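# Tilt the crate and slide the card sheet under it

## Task

Get the flat card sheet beneath the plastic crate so that clearly more than half of the sheet lies under it. The sheet is what moves: the crate must stay roughly where it started and keep roughly its heading throughout, and crate and sheet may shift together only very slightly. Anything inside the crate must still be inside at the end. Raise one side of the crate a little so the sheet can glide in without resistance; shoving a large part of the sheet under by force is a failure. The crate must never come fully off the table, and while it is tilted it must not touch any other object on the table; either is a failure. It is also a failure if the robot is still propping the crate up at the end: release it and take the grippers away, because the result has to hold without the robot's help.

## Robot and tools

ROBOT AND FRAME. Two arms, left_arm and right_arm, face each other across the table; left_arm's base is on the +y side. The names do not match image sides. All printed poses use one scene frame: origin at the table centre, +z up, table surface at z = +0.020 m. Each state line gives a gripper's end_effector_position (m), end_effector_quat_wxyz, and linear (m/s) and angular (rad/s) velocities. The position is the point between the finger pads, 3 to 4 cm behind the tips; fingers point along the gripper's +x axis and close along its y axis. Printed positions can be off, more so at long reach.

COMMAND ROW. Every motion command is a single list of 14 numbers, each in [-1, 1]: left_arm dx, dy, dz, rx, ry, rz, opening, then right_arm in the same seven slots. Include both arms even if one is idle. The first six per arm are an offset, not a pose: they are expressed in that gripper's own axes and counted from the gripper's pose in the most recent result that showed it (before any such result in the scene, and for the second or later call within one reply, from where the arm is when the command begins). 1.0 equals 0.6 m of travel or 180 degrees; rx, ry, rz form one rotation vector. Opening is absolute: +1 is fully open (0.088 m), empty fingers touch near -0.80, and values down to -1 close no further. Closing fully takes at least about 0.5 s. All zeros is not idle: it pulls the arm back to the reference pose. To keep an arm still, send the offset back to where you want it in the first call of a reply and zeros after that, with its desired opening.

TOOLS.
execute_actions: "actions" holds at most one item. An empty list only reports the state. {"rows": [...], "steps": n} plays up to 15 rows, one per 1/30 s control step (n up to 15, default 15); if rows run out, the last is repeated. Every row is measured from the same reference pose, not from the row before. {"steps": n} without rows is a wait of up to 300 steps, counted from the previous result, so thinking time is included. "pictures" (true/false) chooses whether images come back. A rejected call sends nothing.
move: "target" is one 14-number row as above; "speed" is the top path speed in m/s, 0.002 to 0.5 (default 0.25), with turning capped at twice that in rad/s. Each gripper follows a straight path, all finishing together, lasting 0.5 to 10 s; longer paths are cut off at 10 s. Grippers rotate the short way. Openings are sent at the start. Paths ignore obstacles and the other arm; grippers lag, drift, and can overshoot speed near full reach. Faster contact and targets set deeper past a contact press harder. The result adds a "move:" line with the ending (done, off_target, moving, held, fault), any limits (paced = pose clipped; held = some steps blocked, after which the arm may jump fast) and each gripper's remaining distance. If only one arm is named, the other finished normally.
wait: "seconds" from 0 to 10; lets the simulation run with nothing new sent.
zoom_image: "camera" is cam_high, cam_low, cam_left_wrist or cam_right_wrist (each 504x504); "region" is [x0, y0, x1, y1] in pixels from the top-left, no larger than 504 by 504.
finished_scene: "scene" is the current scene's number; it ends that scene irreversibly and reports success. Answering without any tool call ends everything.

MOTION LIMITS. Each step, the commanded pose is clipped to within 70 mm and 16 degrees of the measured pose; inverse kinematics then favours position over orientation. After an action, an arm continues only to its last clipped pose, so long moves need follow-ups. Friction may leave a gripper short or slightly tilted, and tiny moves may not happen; check pose and heading after each move. The simulation keeps running while you think.

RESULT LINES. grip_measured is the finger opening on the command scale (last Joint positions value is the opening in metres); to hold something, command clearly less than it. Readings may be off by about 1 mm. "pose unreachable" means the clearance check altered or blocked a command for the named arm; HELD marks steps where a row was not fully sent. "Hand target" shows where the controller is currently driving each gripper. MOTOR HOT appears from 50 °C; at 95 °C an OVER-TEMPERATURE FAULT holds the arm, and if it does not cool the arm may lose power and go limp. A TORQUE FAULT (load limits in N m: waist 17, shoulder 21.1, elbow 21, wrist pitch 5.55, wrist yaw 5.53, wrist roll 5.19; carried weight counts) freezes the arm for 10 s. Joint ranges (rad): waist -3.054..3.054, shoulder 0..3.142, elbow 0..2.356, wrist pitch and yaw -1.571..1.571, wrist roll -3.142..3.142.

AVOID. Arms colliding or pressing on each other (mounts included), knocking anything off the table, drops, slips, slams and hard shoves, squeezing near the roughly 34 N per pad limit or closing fast. Loose objects may occasionally be nudged by outside pushes. Lift the crate edge only slightly, keep it clear of other objects, slide the sheet gently, then set the crate down, open and withdraw.

Each tool is called after "Call:" by a JSON object that holds its "name" and its "arguments".

## Session

Call:
{"name": "execute_actions", "arguments": {"actions": []}}

Scene clock: 0.00 s of 4050.00 s.
left_arm: end_effector_position=(-0.0768, +0.2465, +0.2933) grip_measured=+0.831 end_effector_quat_wxyz=(+0.362, +0.480, -0.566, -0.565) end_effector_velocity=(+0.000, +0.001, -0.001) end_effector_angular_velocity=(-0.005, -0.008, +0.004) | right_arm: end_effector_position=(+0.1864, -0.4396, +0.3580) grip_measured=+0.856 end_effector_quat_wxyz=(+0.520, +0.555, +0.620, -0.191) end_effector_velocity=(+0.000, -0.002, +0.003) end_effector_angular_velocity=(+0.011, -0.012, -0.017)
Joint positions: left_arm=[0.058 1.1   0.33  0.634 0.214 1.701 0.08 ] | right_arm=[-1.333  1.37   1.551 -1.482 -0.474  1.393  0.081]
Joint velocities: left_arm=[-0.002 -0.002 -0.007  0.007 -0.007  0.007 -0.   ] | right_arm=[-0.012 -0.012 -0.002  0.007 -0.007  0.007 -0.   ]
Heat: left arm: hottest wrist roll 20 °C (+0.0 °C/min); right arm: hottest wrist roll 21 °C (+0.0 °C/min).
Hand target (left_arm): -0.077, +0.246, +0.293; -0.362, -0.480, +0.566, +0.565
Hand target (right_arm): +0.186, -0.440, +0.358; +0.520, +0.555, +0.620, -0.191

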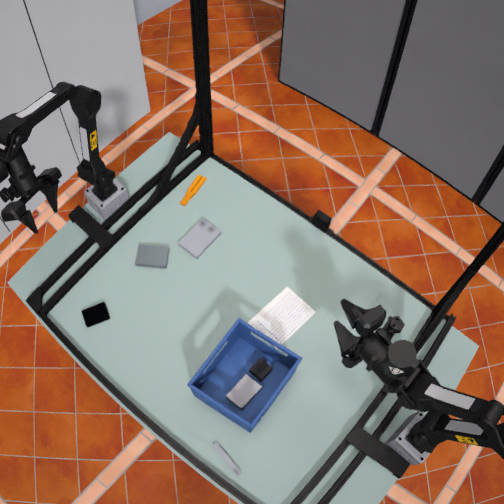

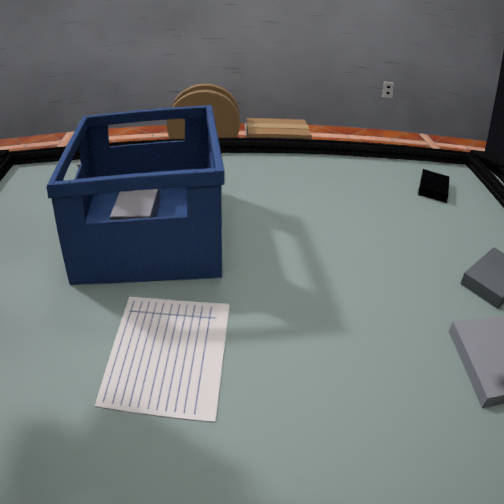

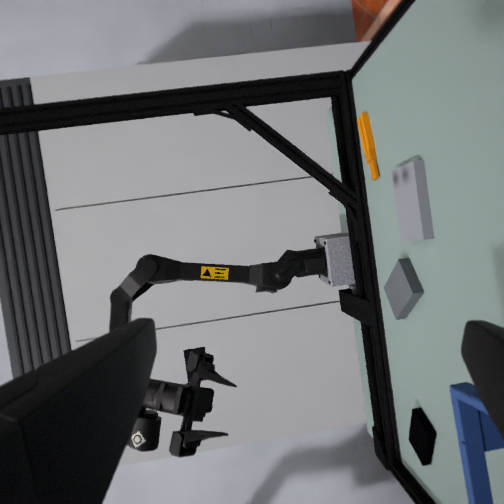

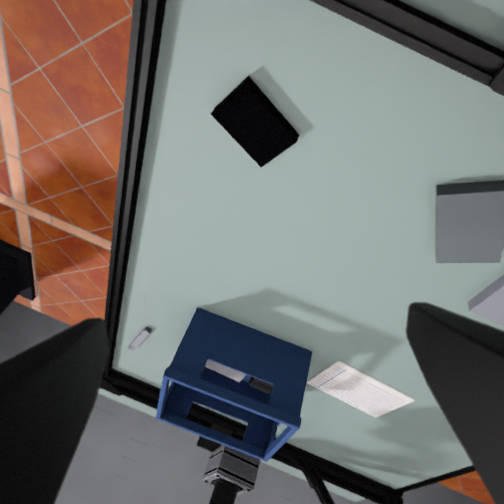

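Call:
{"name": "move", "arguments": {"target": [0,0,0,-0.498,0.404,-0.336,1,0.275,-0.36,-0.463,-0.841,0.118,-0.207,-1], "speed": 0.35}}

Scene clock: 22.20 s of 4050.00 s.
left_arm: end_effector_position=(-0.0769, +0.2475, +0.2929) grip_measured=+0.995 end_effector_quat_wxyz=(+0.502, +0.503, +0.494, -0.501) end_effector_velocity=(+0.000, +0.003, -0.000) end_effector_angular_velocity=(+0.023, +0.004, +0.010) | right_arm: end_effector_position=(-0.1036, -0.1995, +0.2514) grip_measured=-0.777 end_effector_quat_wxyz=(+0.503, -0.492, +0.503, +0.502) end_effector_velocity=(-0.004, -0.003, +0.001) end_effector_angular_velocity=(-0.020, +0.019, +0.025)
Joint positions: left_arm=[-0.043  1.805  1.722 -1.484 -0.01  -0.162  0.088] | right_arm=[ 0.219  1.882  1.752 -1.43  -0.009  0.162  0.001]
Joint velocities: left_arm=[ 0.002  0.007  0.007 -0.022  0.007 -0.007 -0.   ] | right_arm=[ 0.002  0.007  0.012 -0.022 -0.022 -0.022 -0.   ]
Heat: left arm: hottest elbow 22 °C (+5.4 °C/min); right arm: hottest elbow 22 °C (+2.7 °C/min).
Hand target (left_arm): -0.077, +0.245, +0.292; +0.501, +0.500, +0.499, -0.499
Hand target (right_arm): -0.105, -0.198, +0.250; +0.499, -0.497, +0.501, +0.503
Off the commanded pose (left_arm): 0.001 m, 1 deg.
Off the commanded pose (right_arm): 0.004 m, 1 deg.
move: done

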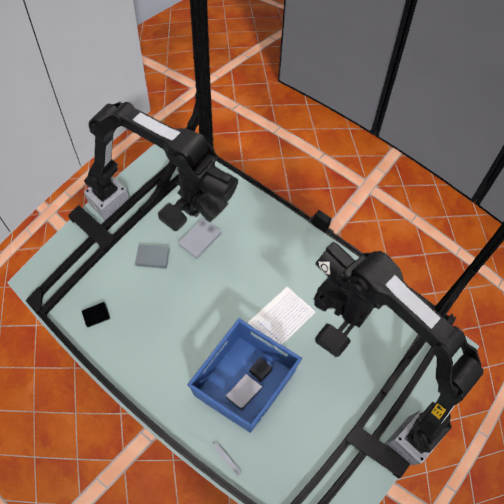

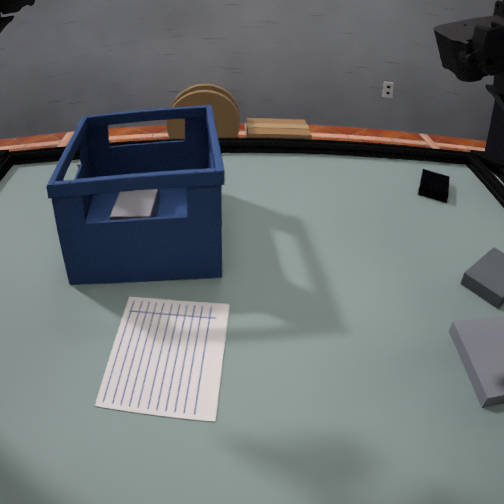

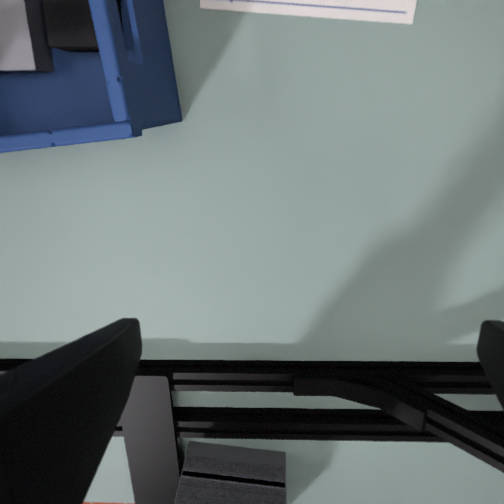

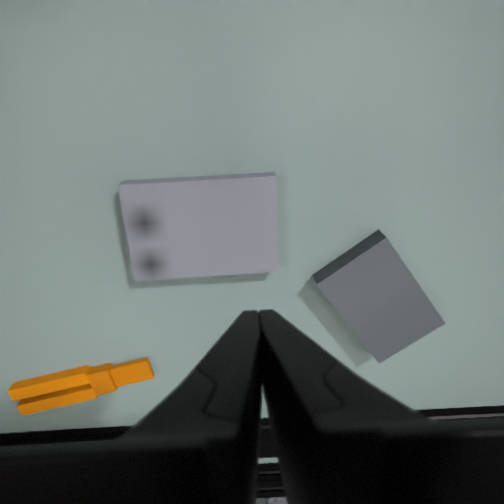

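Call:
{"name": "move", "arguments": {"target": [0.06,0.13,0.2,0,0,0,1,0.15,0.05,0.2,0,-0.2,0,-1]}}

Scene clock: 27.00 s of 4050.00 s.
left_arm: end_effector_position=(-0.0011, +0.1290, +0.2613) grip_measured=+0.995 end_effector_quat_wxyz=(+0.510, +0.495, +0.486, -0.508) end_effector_velocity=(-0.000, +0.001, -0.003) end_effector_angular_velocity=(+0.012, -0.006, +0.020) | right_arm: end_effector_position=(-0.1325, -0.0779, +0.1698) grip_measured=-0.777 end_effector_quat_wxyz=(+0.635, -0.307, +0.321, +0.633) end_effector_velocity=(-0.002, -0.002, -0.007) end_effector_angular_velocity=(-0.013, -0.001, +0.013)
Joint positions: left_arm=[ 0.171  2.292  2.319 -1.561 -0.008  0.052  0.088] | right_arm=[ 0.282  1.935  1.316 -0.311  0.122  0.188  0.001]
Joint velocities: left_arm=[-0.002  0.007  0.002 -0.007 -0.007 -0.022  0.   ] | right_arm=[ 0.002  0.007 -0.012  0.007 -0.007 -0.007 -0.   ]
Heat: left arm: hottest elbow 22 °C (+4.4 °C/min); right arm: hottest elbow 23 °C (+4.4 °C/min).
Hand target (left_arm): +0.001, +0.127, +0.257; +0.508, +0.497, +0.488, -0.507
Hand target (right_arm): -0.134, -0.079, +0.163; +0.633, -0.312, +0.324, +0.630
Off the commanded pose (left_arm): 0.004 m, 2 deg.
Off the commanded pose (right_arm): 0.007 m, 1 deg.
joint sent to its limit (left arm) — the command would take joint 4 (wrist pitch) past its lower limit, so that joint was sent only as far as its limit.
move: done

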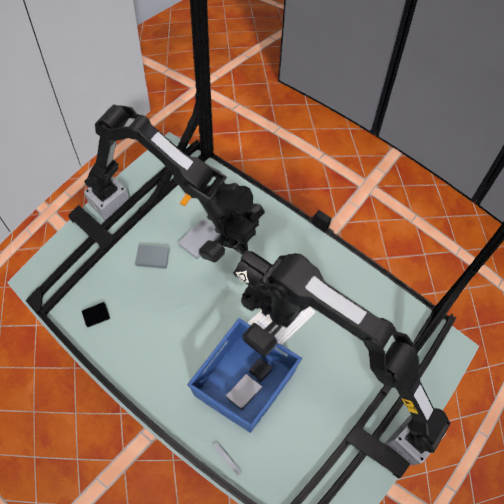

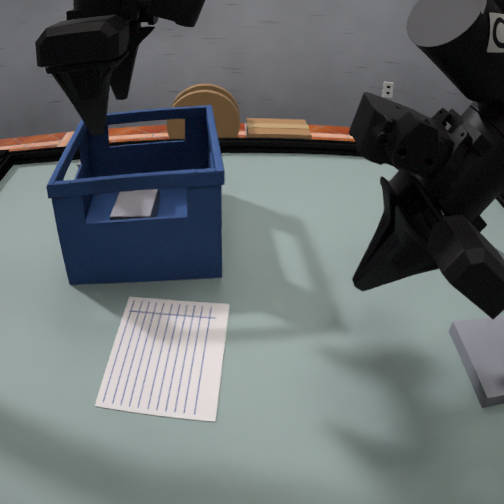

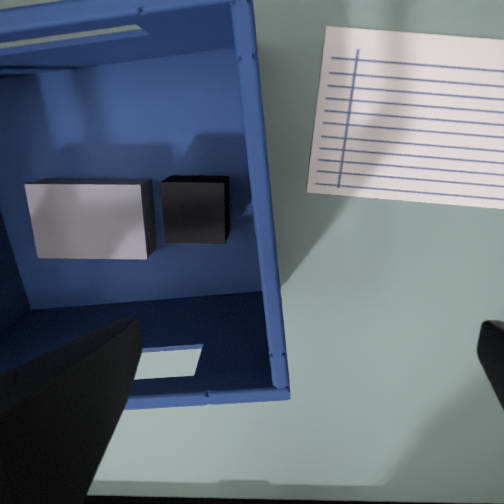

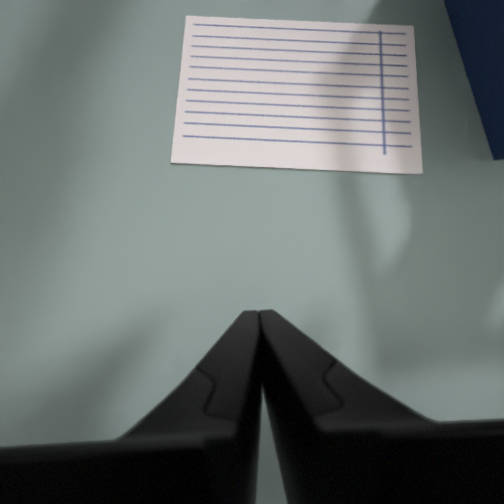

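Call:
{"name": "move", "arguments": {"target": [0.09,0.02,0.02,0,-0.13,0,1,0,0.08,0,0,-0.07,-0.12,-1]}}

Scene clock: 34.40 s of 4050.00 s.
left_arm: end_effector_position=(+0.0106, +0.1133, +0.2058) grip_measured=+0.995 end_effector_quat_wxyz=(+0.598, +0.384, +0.375, -0.596) end_effector_velocity=(-0.000, +0.004, -0.004) end_effector_angular_velocity=(+0.008, -0.003, +0.007) | right_arm: end_effector_position=(-0.1786, -0.0792, +0.1724) grip_measured=-0.777 end_effector_quat_wxyz=(+0.772, -0.290, +0.186, +0.534) end_effector_velocity=(+0.003, -0.001, -0.002) end_effector_angular_velocity=(-0.011, -0.016, -0.003)
Joint positions: left_arm=[ 0.206  1.973  1.516 -0.677  0.024  0.082  0.088] | right_arm=[ 0.538  2.032  1.334 -0.199  0.7    0.364  0.001]
Joint velocities: left_arm=[-0.002 -0.007 -0.022  0.007 -0.007 -0.007  0.   ] | right_arm=[-0.002  0.002 -0.002 -0.007  0.007 -0.007 -0.   ]
Heat: left arm: hottest elbow 22 °C (+3.5 °C/min); right arm: hottest elbow 23 °C (+3.5 °C/min).
Hand target (left_arm): +0.011, +0.116, +0.208; +0.597, +0.382, +0.373, -0.598
Hand target (right_arm): -0.181, -0.078, +0.170; +0.773, -0.290, +0.187, +0.533
Off the commanded pose (left_arm): 0.003 m, 0 deg.
Off the commanded pose (right_arm): 0.003 m, 0 deg.
move: done

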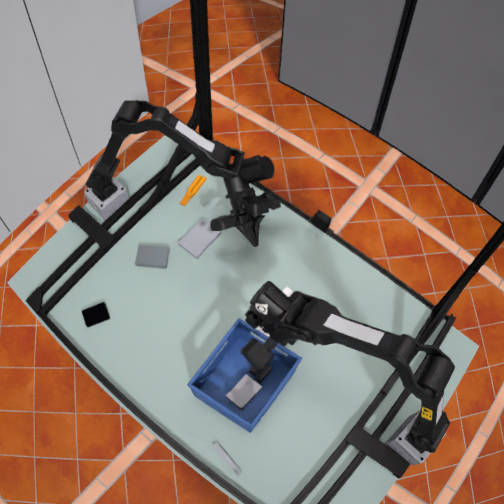

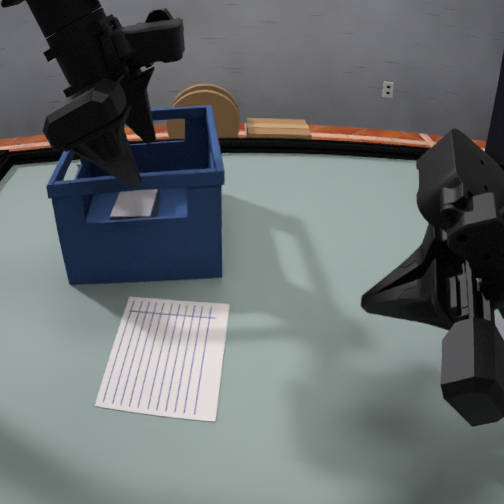

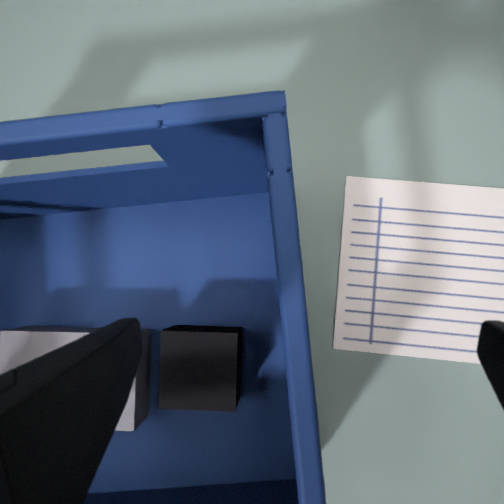

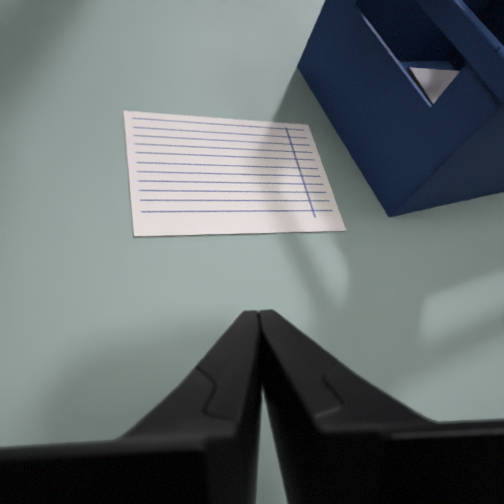

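Call:
{"name": "move", "arguments": {"target": [0.064,0,-0.039,-0.03,0,0.014,0.4,0.251,0.087,-0.02,0,0,0,-1], "speed": 0.15}}

Scene clock: 42.03 s of 4050.00 s.
left_arm: end_effector_position=(+0.0122, +0.1155, +0.1702) grip_measured=+0.400 end_effector_quat_wxyz=(+0.631, +0.357, +0.388, -0.569) end_effector_velocity=(-0.002, +0.002, -0.000) end_effector_angular_velocity=(+0.006, +0.010, +0.001) | right_arm: end_effector_position=(-0.1738, +0.0320, +0.0653) grip_measured=-0.777 end_effector_quat_wxyz=(+0.773, -0.284, +0.186, +0.536) end_effector_velocity=(+0.005, +0.001, -0.001) end_effector_angular_velocity=(-0.012, -0.015, -0.008)
Joint positions: left_arm=[ 0.195  1.991  1.385 -0.506 -0.02  -0.022  0.059] | right_arm=[ 0.43   2.571  1.792 -0.042  0.63   0.262  0.001]
Joint velocities: left_arm=[-0.002 -0.002 -0.002 -0.007  0.007 -0.007 -0.   ] | right_arm=[-0.007  0.007  0.017 -0.022  0.007 -0.007 -0.   ]
Heat: left arm: hottest shoulder 22 °C (+2.9 °C/min); right arm: hottest elbow 24 °C (+4.3 °C/min).
Hand target (left_arm): +0.011, +0.119, +0.161; +0.628, +0.364, +0.394, -0.564
Hand target (right_arm): -0.172, +0.033, +0.059; +0.772, -0.290, +0.186, +0.534
Off the commanded pose (left_arm): 0.010 m, 1 deg.
Off the commanded pose (right_arm): 0.006 m, 1 deg.
move: off_target (left_arm)

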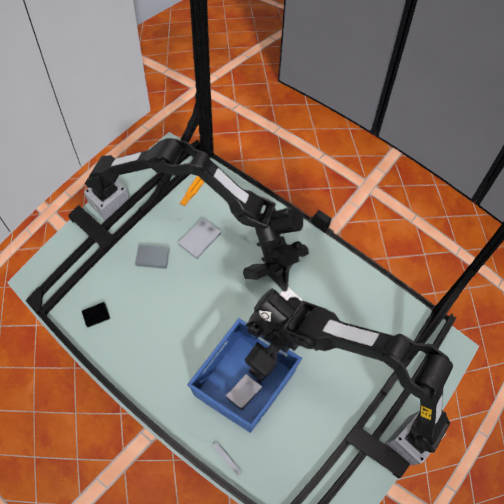

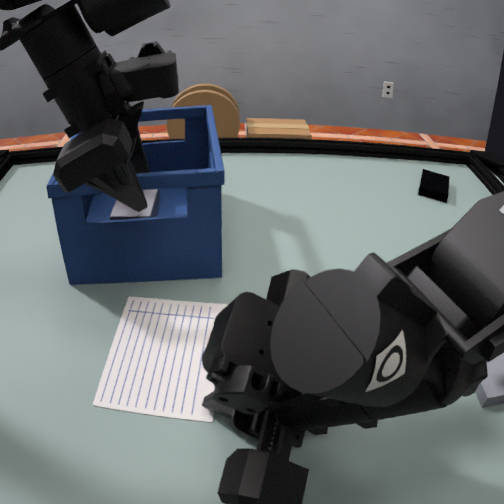

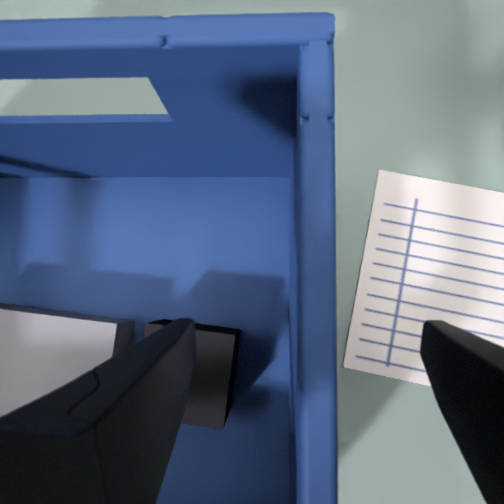

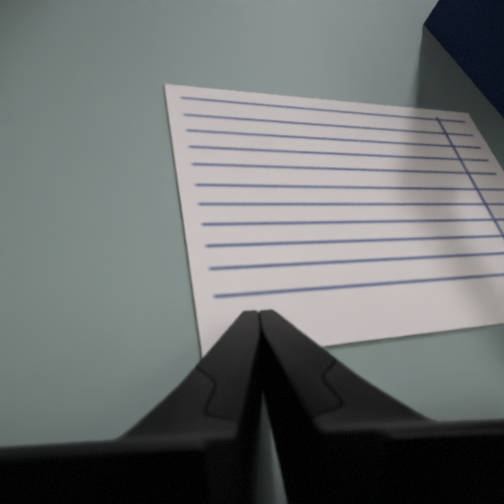

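Call:
{"name": "move", "arguments": {"target": [0.045,-0.004,-0.021,0,0,0,0.1,0.066,-0.003,0.042,0,0,0,-1], "speed": 0.1}}

Call:
{"name": "move", "arguments": {"target": [0,0,0,0,0,0,-0.95,0.02,0.008,-0.025,0,0,0,-1], "speed": 0.05}}

Scene clock: 46.77 s of 4050.00 s.
left_arm: end_effector_position=(+0.0116, +0.1114, +0.1496) grip_measured=+0.100 end_effector_quat_wxyz=(+0.634, +0.351, +0.381, -0.573) end_effector_velocity=(-0.000, -0.001, -0.001) end_effector_angular_velocity=(-0.002, -0.016, +0.009) | right_arm: end_effector_position=(-0.1594, +0.0752, +0.0682) grip_measured=-0.777 end_effector_quat_wxyz=(+0.775, -0.277, +0.186, +0.537) end_effector_velocity=(-0.000, +0.002, +0.001) end_effector_angular_velocity=(-0.011, +0.007, -0.002)
Joint positions: left_arm=[ 0.193  2.024  1.337 -0.403 -0.021 -0.023  0.044] | right_arm=[ 0.377  2.707  2.069 -0.145  0.593  0.22   0.001]
Joint velocities: left_arm=[-0.007  0.002 -0.002  0.007 -0.022 -0.007 -0.   ] | right_arm=[-0.002  0.012  0.037 -0.037 -0.007  0.007 -0.   ]
Heat: left arm: hottest shoulder 22 °C (+2.6 °C/min); right arm: hottest shoulder 24 °C (+3.8 °C/min).
Hand target (left_arm): +0.010, +0.115, +0.141; +0.631, +0.357, +0.388, -0.569
Hand target (right_arm): -0.158, +0.076, +0.061; +0.774, -0.283, +0.186, +0.536
Off the commanded pose (left_arm): 0.010 m, 1 deg.
Off the commanded pose (right_arm): 0.007 m, 1 deg.
move: off_target (left_arm)

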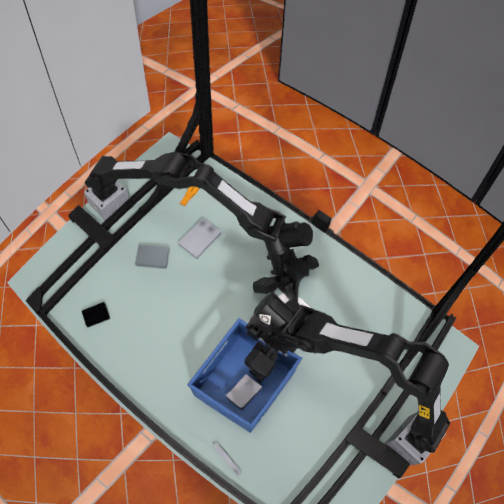

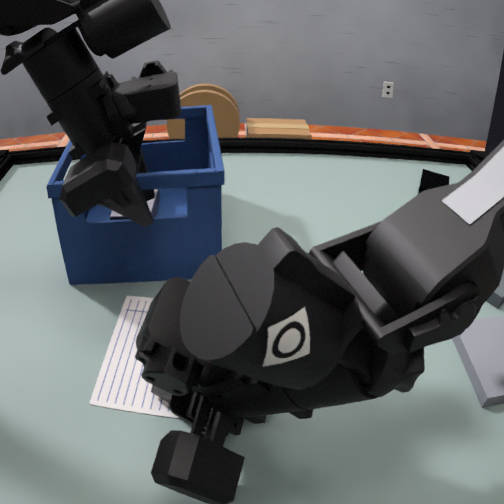

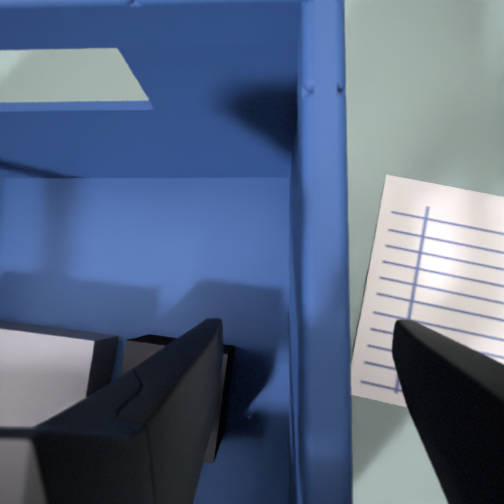

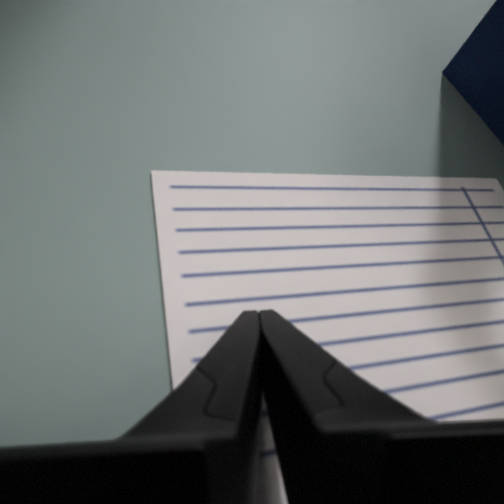

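Scene clock: 47.47 s of 4050.00 s.
left_arm: end_effector_position=(+0.0119, +0.1115, +0.1496) grip_measured=-0.692 end_effector_quat_wxyz=(+0.635, +0.352, +0.381, -0.573) end_effector_velocity=(-0.002, +0.002, -0.000) end_effector_angular_velocity=(+0.007, -0.003, +0.003) | right_arm: end_effector_position=(-0.1603, +0.0790, +0.0659) grip_measured=-0.777 end_effector_quat_wxyz=(+0.779, -0.264, +0.181, +0.540) end_effector_velocity=(+0.000, +0.001, -0.003) end_effector_angular_velocity=(-0.002, +0.000, +0.007)
Joint positions: left_arm=[ 0.193  2.024  1.337 -0.404 -0.024 -0.021  0.005] | right_arm=[ 0.377  2.721  2.07  -0.104  0.595  0.22   0.001]
Joint velocities: left_arm=[-0.007 -0.002 -0.002 -0.007 -0.007 -0.007  0.   ] | right_arm=[-0.002  0.007  0.002  0.007 -0.007 -0.007 -0.   ]
Heat: left arm: hottest shoulder 23 °C (+3.8 °C/min); right arm: hottest shoulder 24 °C (+3.8 °C/min).
Hand target (left_arm): +0.012, +0.111, +0.150; +0.634, +0.351, +0.381, -0.573
Hand target (right_arm): -0.159, +0.075, +0.049; +0.775, -0.277, +0.186, +0.536
Off the commanded pose (left_arm): 0.000 m, 0 deg.
Off the commanded pose (right_arm): 0.018 m, 2 deg.
move: off_target (right_arm)

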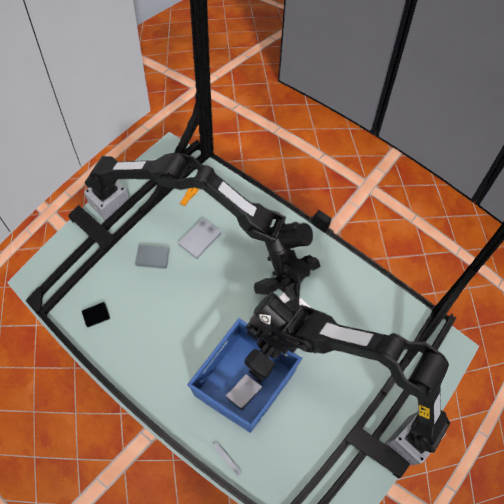

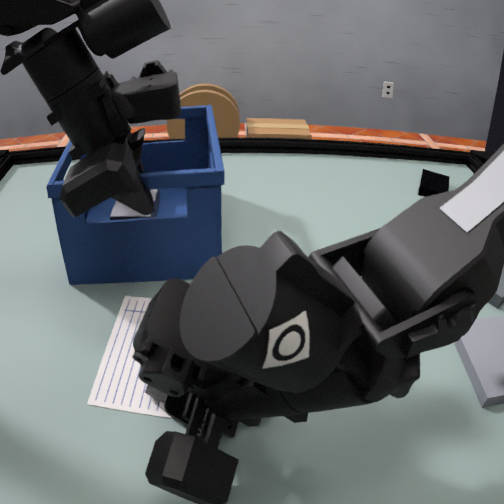

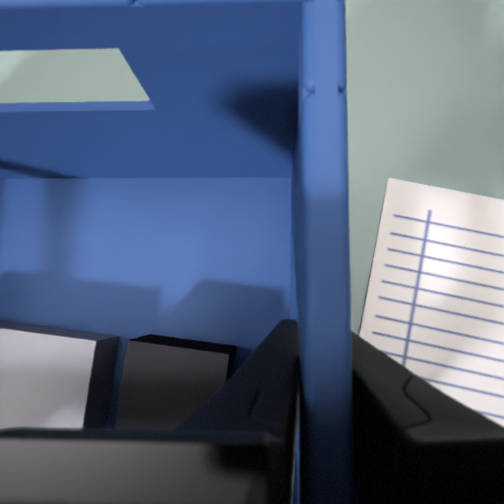

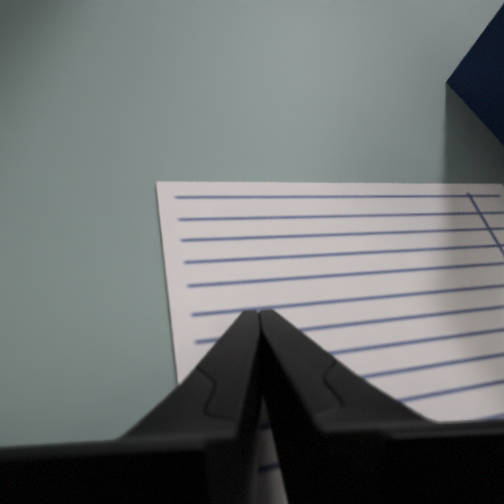

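Call:
{"name": "move", "arguments": {"target": [-0.037,0.022,0.019,-0.017,0,-0.034,-1,0.015,0.006,-0.019,0,0,0,-1], "speed": 0.03}}

Scene clock: 53.43 s of 4050.00 s.
left_arm: end_effector_position=(+0.0166, +0.1208, +0.1530) grip_measured=-0.694 end_effector_quat_wxyz=(+0.598, +0.333, +0.429, -0.590) end_effector_velocity=(+0.002, -0.001, +0.003) end_effector_angular_velocity=(-0.002, +0.016, +0.024) | right_arm: end_effector_position=(-0.1610, +0.0819, +0.0657) grip_measured=-0.777 end_effector_quat_wxyz=(+0.781, -0.254, +0.178, +0.542) end_effector_velocity=(+0.001, -0.001, -0.001) end_effector_angular_velocity=(-0.016, -0.014, +0.015)
Joint positions: left_arm=[ 0.25   2.02   1.365 -0.492  0.114 -0.007  0.005] | right_arm=[ 0.377  2.729  2.07  -0.073  0.597  0.22   0.001]
Joint velocities: left_arm=[ 0.007 -0.002  0.007 -0.007  0.007 -0.022 -0.   ] | right_arm=[-0.002 -0.002 -0.002 -0.007 -0.007 -0.022  0.   ]
Heat: left arm: hottest shoulder 24 °C (+4.5 °C/min); right arm: hottest shoulder 26 °C (+5.6 °C/min).
Hand target (left_arm): +0.025, +0.113, +0.175; +0.612, +0.315, +0.414, -0.596
Hand target (right_arm): -0.160, +0.079, +0.051; +0.779, -0.264, +0.181, +0.540
Off the commanded pose (left_arm): 0.025 m, 3 deg.
Off the commanded pose (right_arm): 0.015 m, 1 deg.
move: off_target (left_arm, right_arm)

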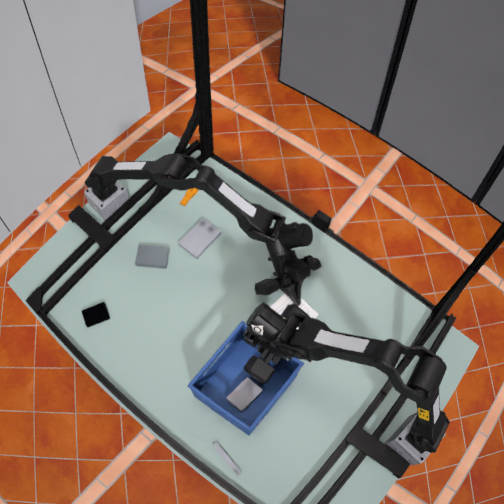

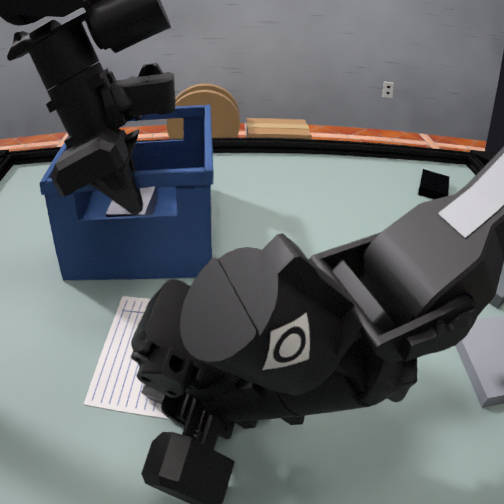

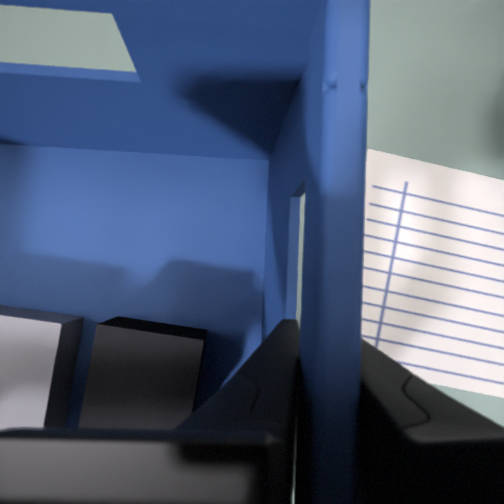

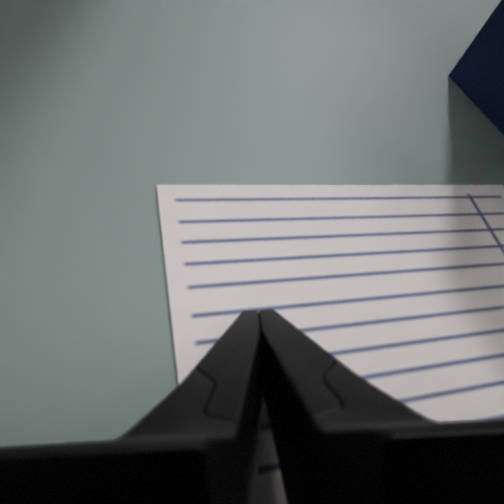

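Call:
{"name": "move", "arguments": {"target": [-0.049,0.004,0.056,0,-0.017,0,-1,0.01,0.004,-0.019,0,0.007,0,-1], "speed": 0.03}}

Scene clock: 58.23 s of 4050.00 s.
left_arm: end_effector_position=(+0.0238, +0.1175, +0.1696) grip_measured=-0.695 end_effector_quat_wxyz=(+0.597, +0.335, +0.437, -0.583) end_effector_velocity=(+0.002, -0.002, +0.004) end_effector_angular_velocity=(-0.007, -0.011, -0.001) | right_arm: end_effector_position=(-0.1611, +0.0821, +0.0660) grip_measured=-0.777 end_effector_quat_wxyz=(+0.782, -0.252, +0.180, +0.541) end_effector_velocity=(+0.000, +0.001, +0.001) end_effector_angular_velocity=(+0.003, +0.001, +0.007)
Joint positions: left_arm=[ 0.266  2.022  1.447 -0.592  0.119 -0.003  0.005] | right_arm=[ 0.377  2.73   2.077 -0.081  0.597  0.227  0.001]
Joint velocities: left_arm=[ 0.002 -0.002  0.012 -0.007 -0.007  0.007  0.   ] | right_arm=[-0.002 -0.002 -0.002  0.007 -0.007 -0.007  0.   ]
Heat: left arm: hottest shoulder 26 °C (+6.2 °C/min); right arm: hottest shoulder 27 °C (+6.2 °C/min).
Hand target (left_arm): +0.025, +0.104, +0.193; +0.609, +0.317, +0.413, -0.598
Hand target (right_arm): -0.161, +0.080, +0.053; +0.779, -0.260, +0.186, +0.539
Off the commanded pose (left_arm): 0.028 m, 4 deg.
Off the commanded pose (right_arm): 0.013 m, 1 deg.
move: off_target (left_arm, right_arm)

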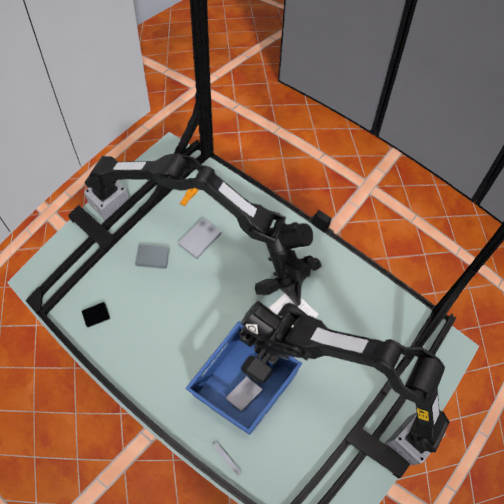

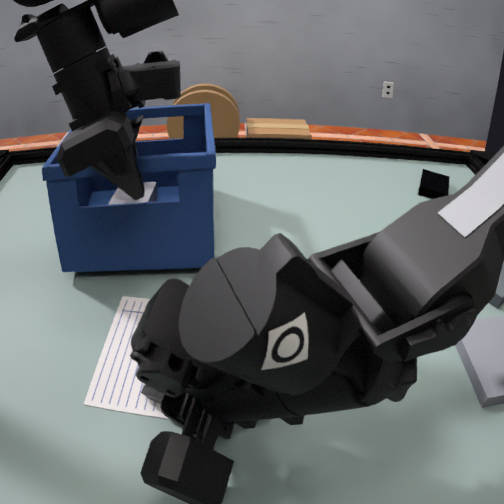

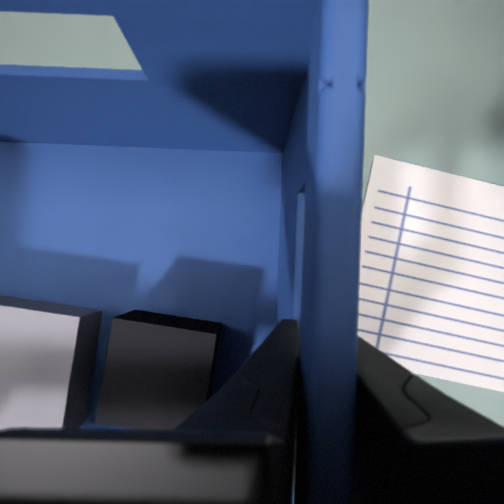

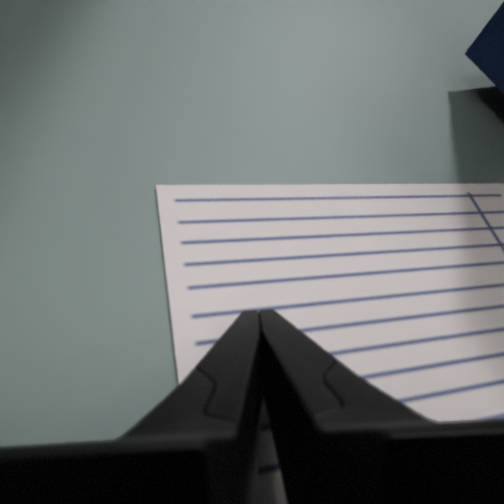

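Call:
{"name": "execute_actions", "arguments": {"actions": [{"rows":[[-0.026,-0.004,0.036,0,-0.02,0,-1,0.018,-0.005,-0.02,0,0.007,0,-1],[-0.026,-0.004,0.036,0,-0.02,0,-1,0.021,-0.015,-0.02,0,0.007,0,-1],[-0.026,-0.004,0.036,0,-0.02,0,-1,0.025,-0.025,-0.02,0,0.007,0,-1],[-0.026,-0.004,0.036,0,-0.02,0,-1,0.029,-0.035,-0.02,0,0.007,0,-1],[-0.026,-0.004,0.036,0,-0.02,0,-1,0.033,-0.045,-0.02,0,0.007,0,-1],[-0.026,-0.004,0.036,0,-0.02,0,-1,0.037,-0.057,-0.02,0,0.007,0,-1],[-0.026,-0.004,0.036,0,-0.02,0,-1,0.042,-0.07,-0.02,0,0.007,0,-1]]}], "pictures": false}}

Call:
{"name": "execute_actions", "arguments": {"actions": [{"rows":[[-0.026,-0.004,0.036,0,-0.02,0,-1,0.022,-0.015,-0.02,0,0.007,0,-1],[-0.026,-0.004,0.036,0,-0.02,0,-1,0.026,-0.027,-0.02,0,0.007,0,-1],[-0.026,-0.004,0.036,0,-0.02,0,-1,0.031,-0.04,-0.02,0,0.007,0,-1],[-0.026,-0.004,0.036,0,-0.02,0,-1,0.037,-0.057,-0.02,0,0.007,0,-1]]}]}}

Scene clock: 66.77 s of 4050.00 s.
left_arm: end_effector_position=(+0.0246, +0.1163, +0.1717) grip_measured=-0.695 end_effector_quat_wxyz=(+0.598, +0.334, +0.438, -0.582) end_effector_velocity=(+0.002, +0.002, -0.000) end_effector_angular_velocity=(+0.009, -0.003, +0.012) | right_arm: end_effector_position=(-0.1176, +0.0881, +0.0622) grip_measured=-0.777 end_effector_quat_wxyz=(+0.785, -0.241, +0.185, +0.539) end_effector_velocity=(+0.023, +0.001, +0.000) end_effector_angular_velocity=(-0.013, -0.004, +0.021)
Joint positions: left_arm=[ 0.267  2.023  1.457 -0.6    0.118 -0.006  0.005] | right_arm=[0.296 2.708 2.003 0.01  0.537 0.185 0.001]
Joint velocities: left_arm=[ 0.002 -0.002 -0.002 -0.007 -0.007 -0.007  0.   ] | right_arm=[-0.046 -0.027 -0.051  0.037 -0.051 -0.051 -0.   ]
Heat: left arm: hottest shoulder 28 °C (+8.0 °C/min); right arm: hottest shoulder 29 °C (+8.0 °C/min).
Hand target (left_arm): +0.025, +0.105, +0.193; +0.610, +0.317, +0.418, -0.594
Hand target (right_arm): -0.113, +0.082, +0.051; +0.780, -0.258, +0.189, +0.538
Off the commanded pose (left_arm): 0.024 m, 4 deg.
Off the commanded pose (right_arm): 0.014 m, 2 deg.
Steps of this call (steps 1 to 241: nothing new was sent; steps 242 to 256: all 15 steps of this action). Readings (end_effector_position):
242: left_arm (+0.0245, +0.1165, +0.1706) | right_arm (-0.1612, +0.0822, +0.0654)
243: left_arm (+0.0246, +0.1164, +0.1707) | right_arm (-0.1611, +0.0824, +0.0654)
245: left_arm (+0.0246, +0.1162, +0.1712) | right_arm (-0.1596, +0.0838, +0.0646)
249: left_arm (+0.0246, +0.1163, +0.1715) | right_arm (-0.1459, +0.0855, +0.0622)
256: the state above

Scene clock: 67.27 s of 4050.00 s.
left_arm: end_effector_position=(+0.0252, +0.1156, +0.1732) grip_measured=-0.695 end_effector_quat_wxyz=(+0.599, +0.333, +0.440, -0.580) end_effector_velocity=(-0.000, +0.003, +0.004) end_effector_angular_velocity=(+0.007, +0.011, +0.006) | right_arm: end_effector_position=(-0.0836, +0.0946, +0.0612) grip_measured=-0.777 end_effector_quat_wxyz=(+0.788, -0.229, +0.186, +0.541) end_effector_velocity=(+0.001, +0.000, +0.000) end_effector_angular_velocity=(-0.001, -0.022, +0.023)
Joint positions: left_arm=[ 0.268  2.025  1.467 -0.609  0.117 -0.011  0.005] | right_arm=[0.231 2.704 1.975 0.072 0.483 0.153 0.001]
Joint velocities: left_arm=[ 0.002 -0.012  0.002 -0.022  0.007 -0.007 -0.   ] | right_arm=[-0.002 -0.002 -0.012  0.022 -0.007 -0.037  0.   ]
Heat: left arm: hottest shoulder 28 °C (+7.1 °C/min); right arm: hottest shoulder 29 °C (+8.1 °C/min).
Hand target (left_arm): +0.026, +0.103, +0.195; +0.612, +0.316, +0.419, -0.592
Hand target (right_arm): -0.078, +0.088, +0.047; +0.783, -0.248, +0.193, +0.537
Off the commanded pose (left_arm): 0.025 m, 4 deg.
Off the commanded pose (right_arm): 0.017 m, 2 deg.
Steps of this call (steps 1 to 15: all 15 steps of this action). Readings (end_effector_position):
1: left_arm (+0.0246, +0.1162, +0.1720) | right_arm (-0.1172, +0.0883, +0.0624)
2: left_arm (+0.0247, +0.1160, +0.1723) | right_arm (-0.1168, +0.0889, +0.0627)
4: left_arm (+0.0249, +0.1157, +0.1727) | right_arm (-0.1141, +0.0906, +0.0620)
8: left_arm (+0.0251, +0.1156, +0.1730) | right_arm (-0.0967, +0.0931, +0.0614)
15: the state above

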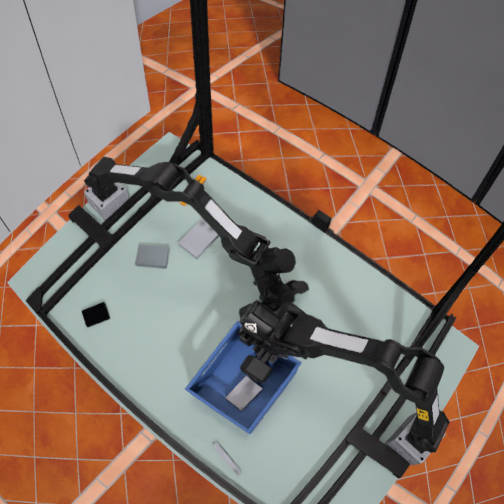

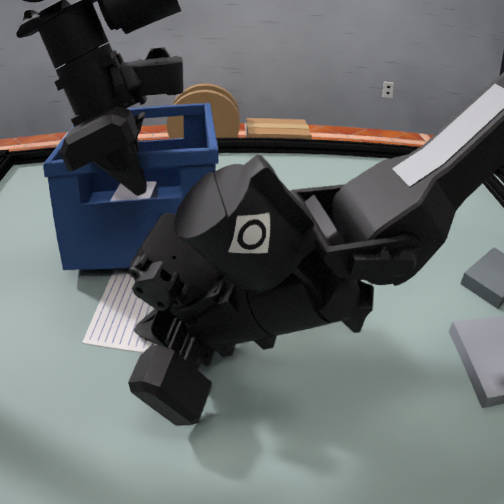

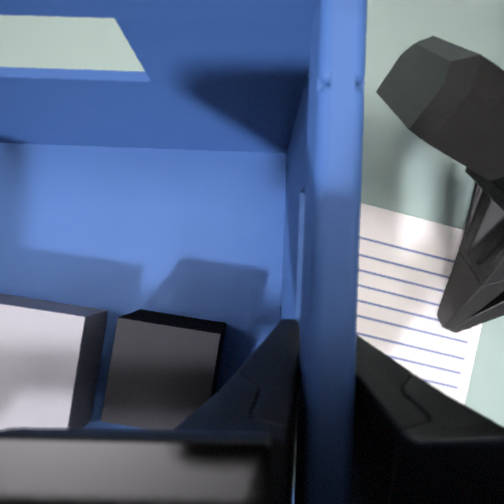

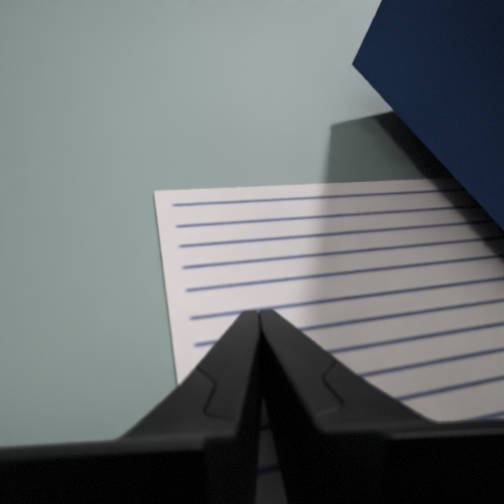

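Call:
{"name": "execute_actions", "arguments": {"actions": [{"rows":[[-0.024,-0.004,0.034,0,-0.02,0,-1,-0.03,0.005,0.033,0,0,0,-1]],"steps":10}], "pictures": false}}

Call:
{"name": "execute_actions", "arguments": {"actions": [{"rows":[[-0.024,-0.004,0.034,0,-0.02,0,-1,-0.012,0.005,-0.004,0.046,0.014,-0.07,-1]]}], "pictures": false}}

Call:
{"name": "execute_actions", "arguments": {"actions": [{"rows":[[-0.024,-0.004,0.034,0,-0.02,0,-1,-0.012,0,-0.004,0.046,0.014,-0.07,-1]]}]}}

Scene clock: 75.80 s of 4050.00 s.
left_arm: end_effector_position=(+0.0255, +0.1153, +0.1736) grip_measured=-0.695 end_effector_quat_wxyz=(+0.600, +0.333, +0.441, -0.579) end_effector_velocity=(-0.001, +0.004, -0.000) end_effector_angular_velocity=(+0.018, -0.001, +0.007) | right_arm: end_effector_position=(-0.0889, +0.0900, +0.0691) grip_measured=-0.777 end_effector_quat_wxyz=(+0.784, -0.243, +0.190, +0.539) end_effector_velocity=(-0.021, -0.002, +0.013) end_effector_angular_velocity=(-0.005, +0.009, +0.033)
Joint positions: left_arm=[ 0.268  2.027  1.471 -0.612  0.115 -0.014  0.005] | right_arm=[0.242 2.677 1.974 0.015 0.491 0.155 0.001]
Joint velocities: left_arm=[-0.002 -0.002  0.002 -0.022 -0.007 -0.007 -0.   ] | right_arm=[ 0.032 -0.032 -0.002 -0.037 -0.007  0.007 -0.   ]
Heat: left arm: hottest shoulder 30 °C (+8.0 °C/min); right arm: hottest shoulder 32 °C (+10.0 °C/min).
Hand target (left_arm): +0.026, +0.103, +0.195; +0.612, +0.315, +0.421, -0.591
Hand target (right_arm): -0.092, +0.093, +0.087; +0.788, -0.229, +0.186, +0.541
Off the commanded pose (left_arm): 0.024 m, 4 deg.
Off the commanded pose (right_arm): 0.018 m, 2 deg.
Steps of this call (steps 1 to 246: nothing new was sent; steps 247 to 256: all 10 steps of this action). Readings (end_effector_position):
247: left_arm (+0.0254, +0.1156, +0.1731) | right_arm (-0.0833, +0.0949, +0.0640)
248: left_arm (+0.0254, +0.1155, +0.1732) | right_arm (-0.0833, +0.0935, +0.0650)
250: left_arm (+0.0255, +0.1153, +0.1734) | right_arm (-0.0839, +0.0918, +0.0671)
254: left_arm (+0.0255, +0.1153, +0.1735) | right_arm (-0.0873, +0.0903, +0.0684)
256: the state above

Scene clock: 76.30 s of 4050.00 s.
left_arm: end_effector_position=(+0.0257, +0.1149, +0.1741) grip_measured=-0.695 end_effector_quat_wxyz=(+0.601, +0.332, +0.442, -0.578) end_effector_velocity=(-0.000, +0.002, -0.005) end_effector_angular_velocity=(+0.018, -0.001, +0.007) | right_arm: end_effector_position=(-0.0957, +0.0835, +0.0758) grip_measured=-0.777 end_effector_quat_wxyz=(+0.847, -0.216, +0.213, +0.438) end_effector_velocity=(+0.006, -0.006, -0.018) end_effector_angular_velocity=(-0.086, -0.009, -0.085)
Joint positions: left_arm=[ 0.268  2.027  1.474 -0.615  0.114 -0.019  0.005] | right_arm=[ 0.3    2.758  2.188 -0.251  0.722  0.399  0.001]
Joint velocities: left_arm=[-0.002  0.007 -0.002 -0.007 -0.007 -0.007  0.   ] | right_arm=[ 0.002  0.09   0.168 -0.227  0.051  0.095 -0.   ]
Heat: left arm: hottest shoulder 30 °C (+8.1 °C/min); right arm: hottest shoulder 32 °C (+10.1 °C/min).
Hand target (left_arm): +0.027, +0.103, +0.195; +0.613, +0.314, +0.422, -0.589
Hand target (right_arm): -0.094, +0.084, +0.070; +0.850, -0.216, +0.217, +0.429
Off the commanded pose (left_arm): 0.024 m, 4 deg.
Off the commanded pose (right_arm): 0.005 m, 1 deg.
Steps of this call (steps 1 to 15: all 15 steps of this action). Readings (end_effector_position):
1: left_arm (+0.0255, +0.1152, +0.1737) | right_arm (-0.0868, +0.0889, +0.0712)
2: left_arm (+0.0256, +0.1151, +0.1739) | right_arm (-0.0842, +0.0870, +0.0733)
4: left_arm (+0.0256, +0.1150, +0.1740) | right_arm (-0.0855, +0.0862, +0.0773)
8: left_arm (+0.0257, +0.1148, +0.1741) | right_arm (-0.0950, +0.0856, +0.0812)
15: the state above

Scene clock: 76.80 s of 4050.00 s.
left_arm: end_effector_position=(+0.0259, +0.1146, +0.1747) grip_measured=-0.695 end_effector_quat_wxyz=(+0.602, +0.331, +0.443, -0.577) end_effector_velocity=(-0.001, +0.004, -0.000) end_effector_angular_velocity=(+0.018, -0.001, +0.007) | right_arm: end_effector_position=(-0.1008, +0.0770, +0.0837) grip_measured=-0.777 end_effector_quat_wxyz=(+0.889, -0.167, +0.216, +0.369) end_effector_velocity=(-0.000, -0.002, -0.004) end_effector_angular_velocity=(-0.001, +0.009, -0.021)
Joint positions: left_arm=[ 0.268  2.028  1.478 -0.618  0.113 -0.022  0.005] | right_arm=[ 0.335  2.827  2.352 -0.431  0.872  0.614  0.001]
Joint velocities: left_arm=[-0.002 -0.002  0.002 -0.022 -0.007 -0.007 -0.   ] | right_arm=[ 0.002  0.017  0.027 -0.037  0.007  0.037 -0.   ]
Heat: left arm: hottest shoulder 30 °C (+8.0 °C/min); right arm: hottest shoulder 32 °C (+10.0 °C/min).
Hand target (left_arm): +0.027, +0.103, +0.196; +0.614, +0.313, +0.423, -0.588
Hand target (right_arm): -0.100, +0.076, +0.077; +0.890, -0.167, +0.217, +0.364
Off the commanded pose (left_arm): 0.024 m, 4 deg.
Off the commanded pose (right_arm): 0.006 m, 7 deg.
joint sent to its limit (right arm) — the command would take joint 3 (elbow) past its upper limit, so that joint was sent only as far as its limit.
Steps of this call (steps 1 to 15: all 15 steps of this action). Readings (end_effector_position):
1: left_arm (+0.0257, +0.1149, +0.1742) | right_arm (-0.0938, +0.0822, +0.0759)
2: left_arm (+0.0257, +0.1148, +0.1744) | right_arm (-0.0914, +0.0806, +0.0773)
4: left_arm (+0.0258, +0.1146, +0.1746) | right_arm (-0.0917, +0.0796, +0.0794)
8: left_arm (+0.0258, +0.1145, +0.1747) | right_arm (-0.0987, +0.0780, +0.0823)
15: the state above

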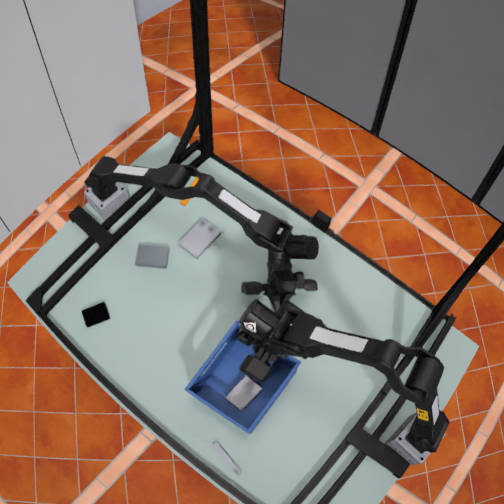

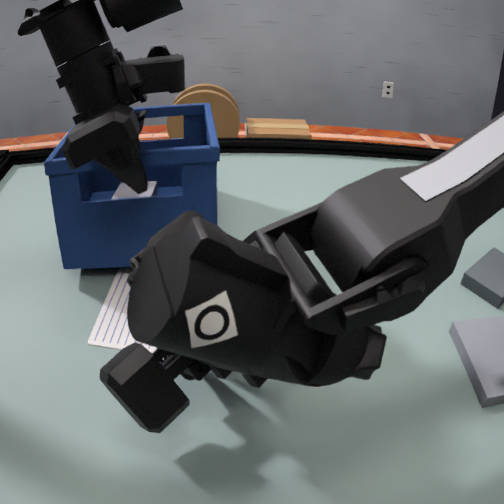

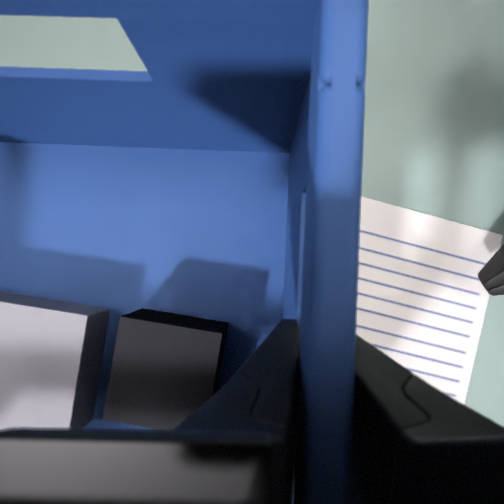

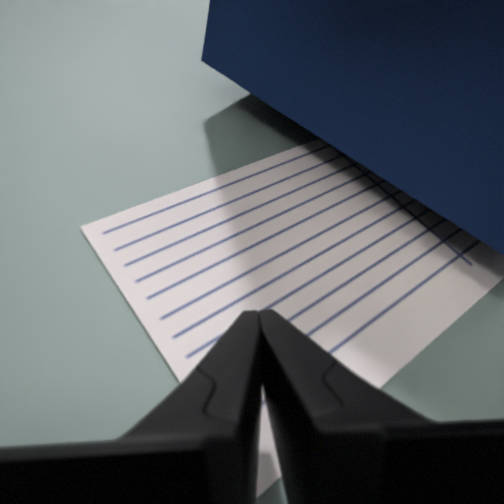

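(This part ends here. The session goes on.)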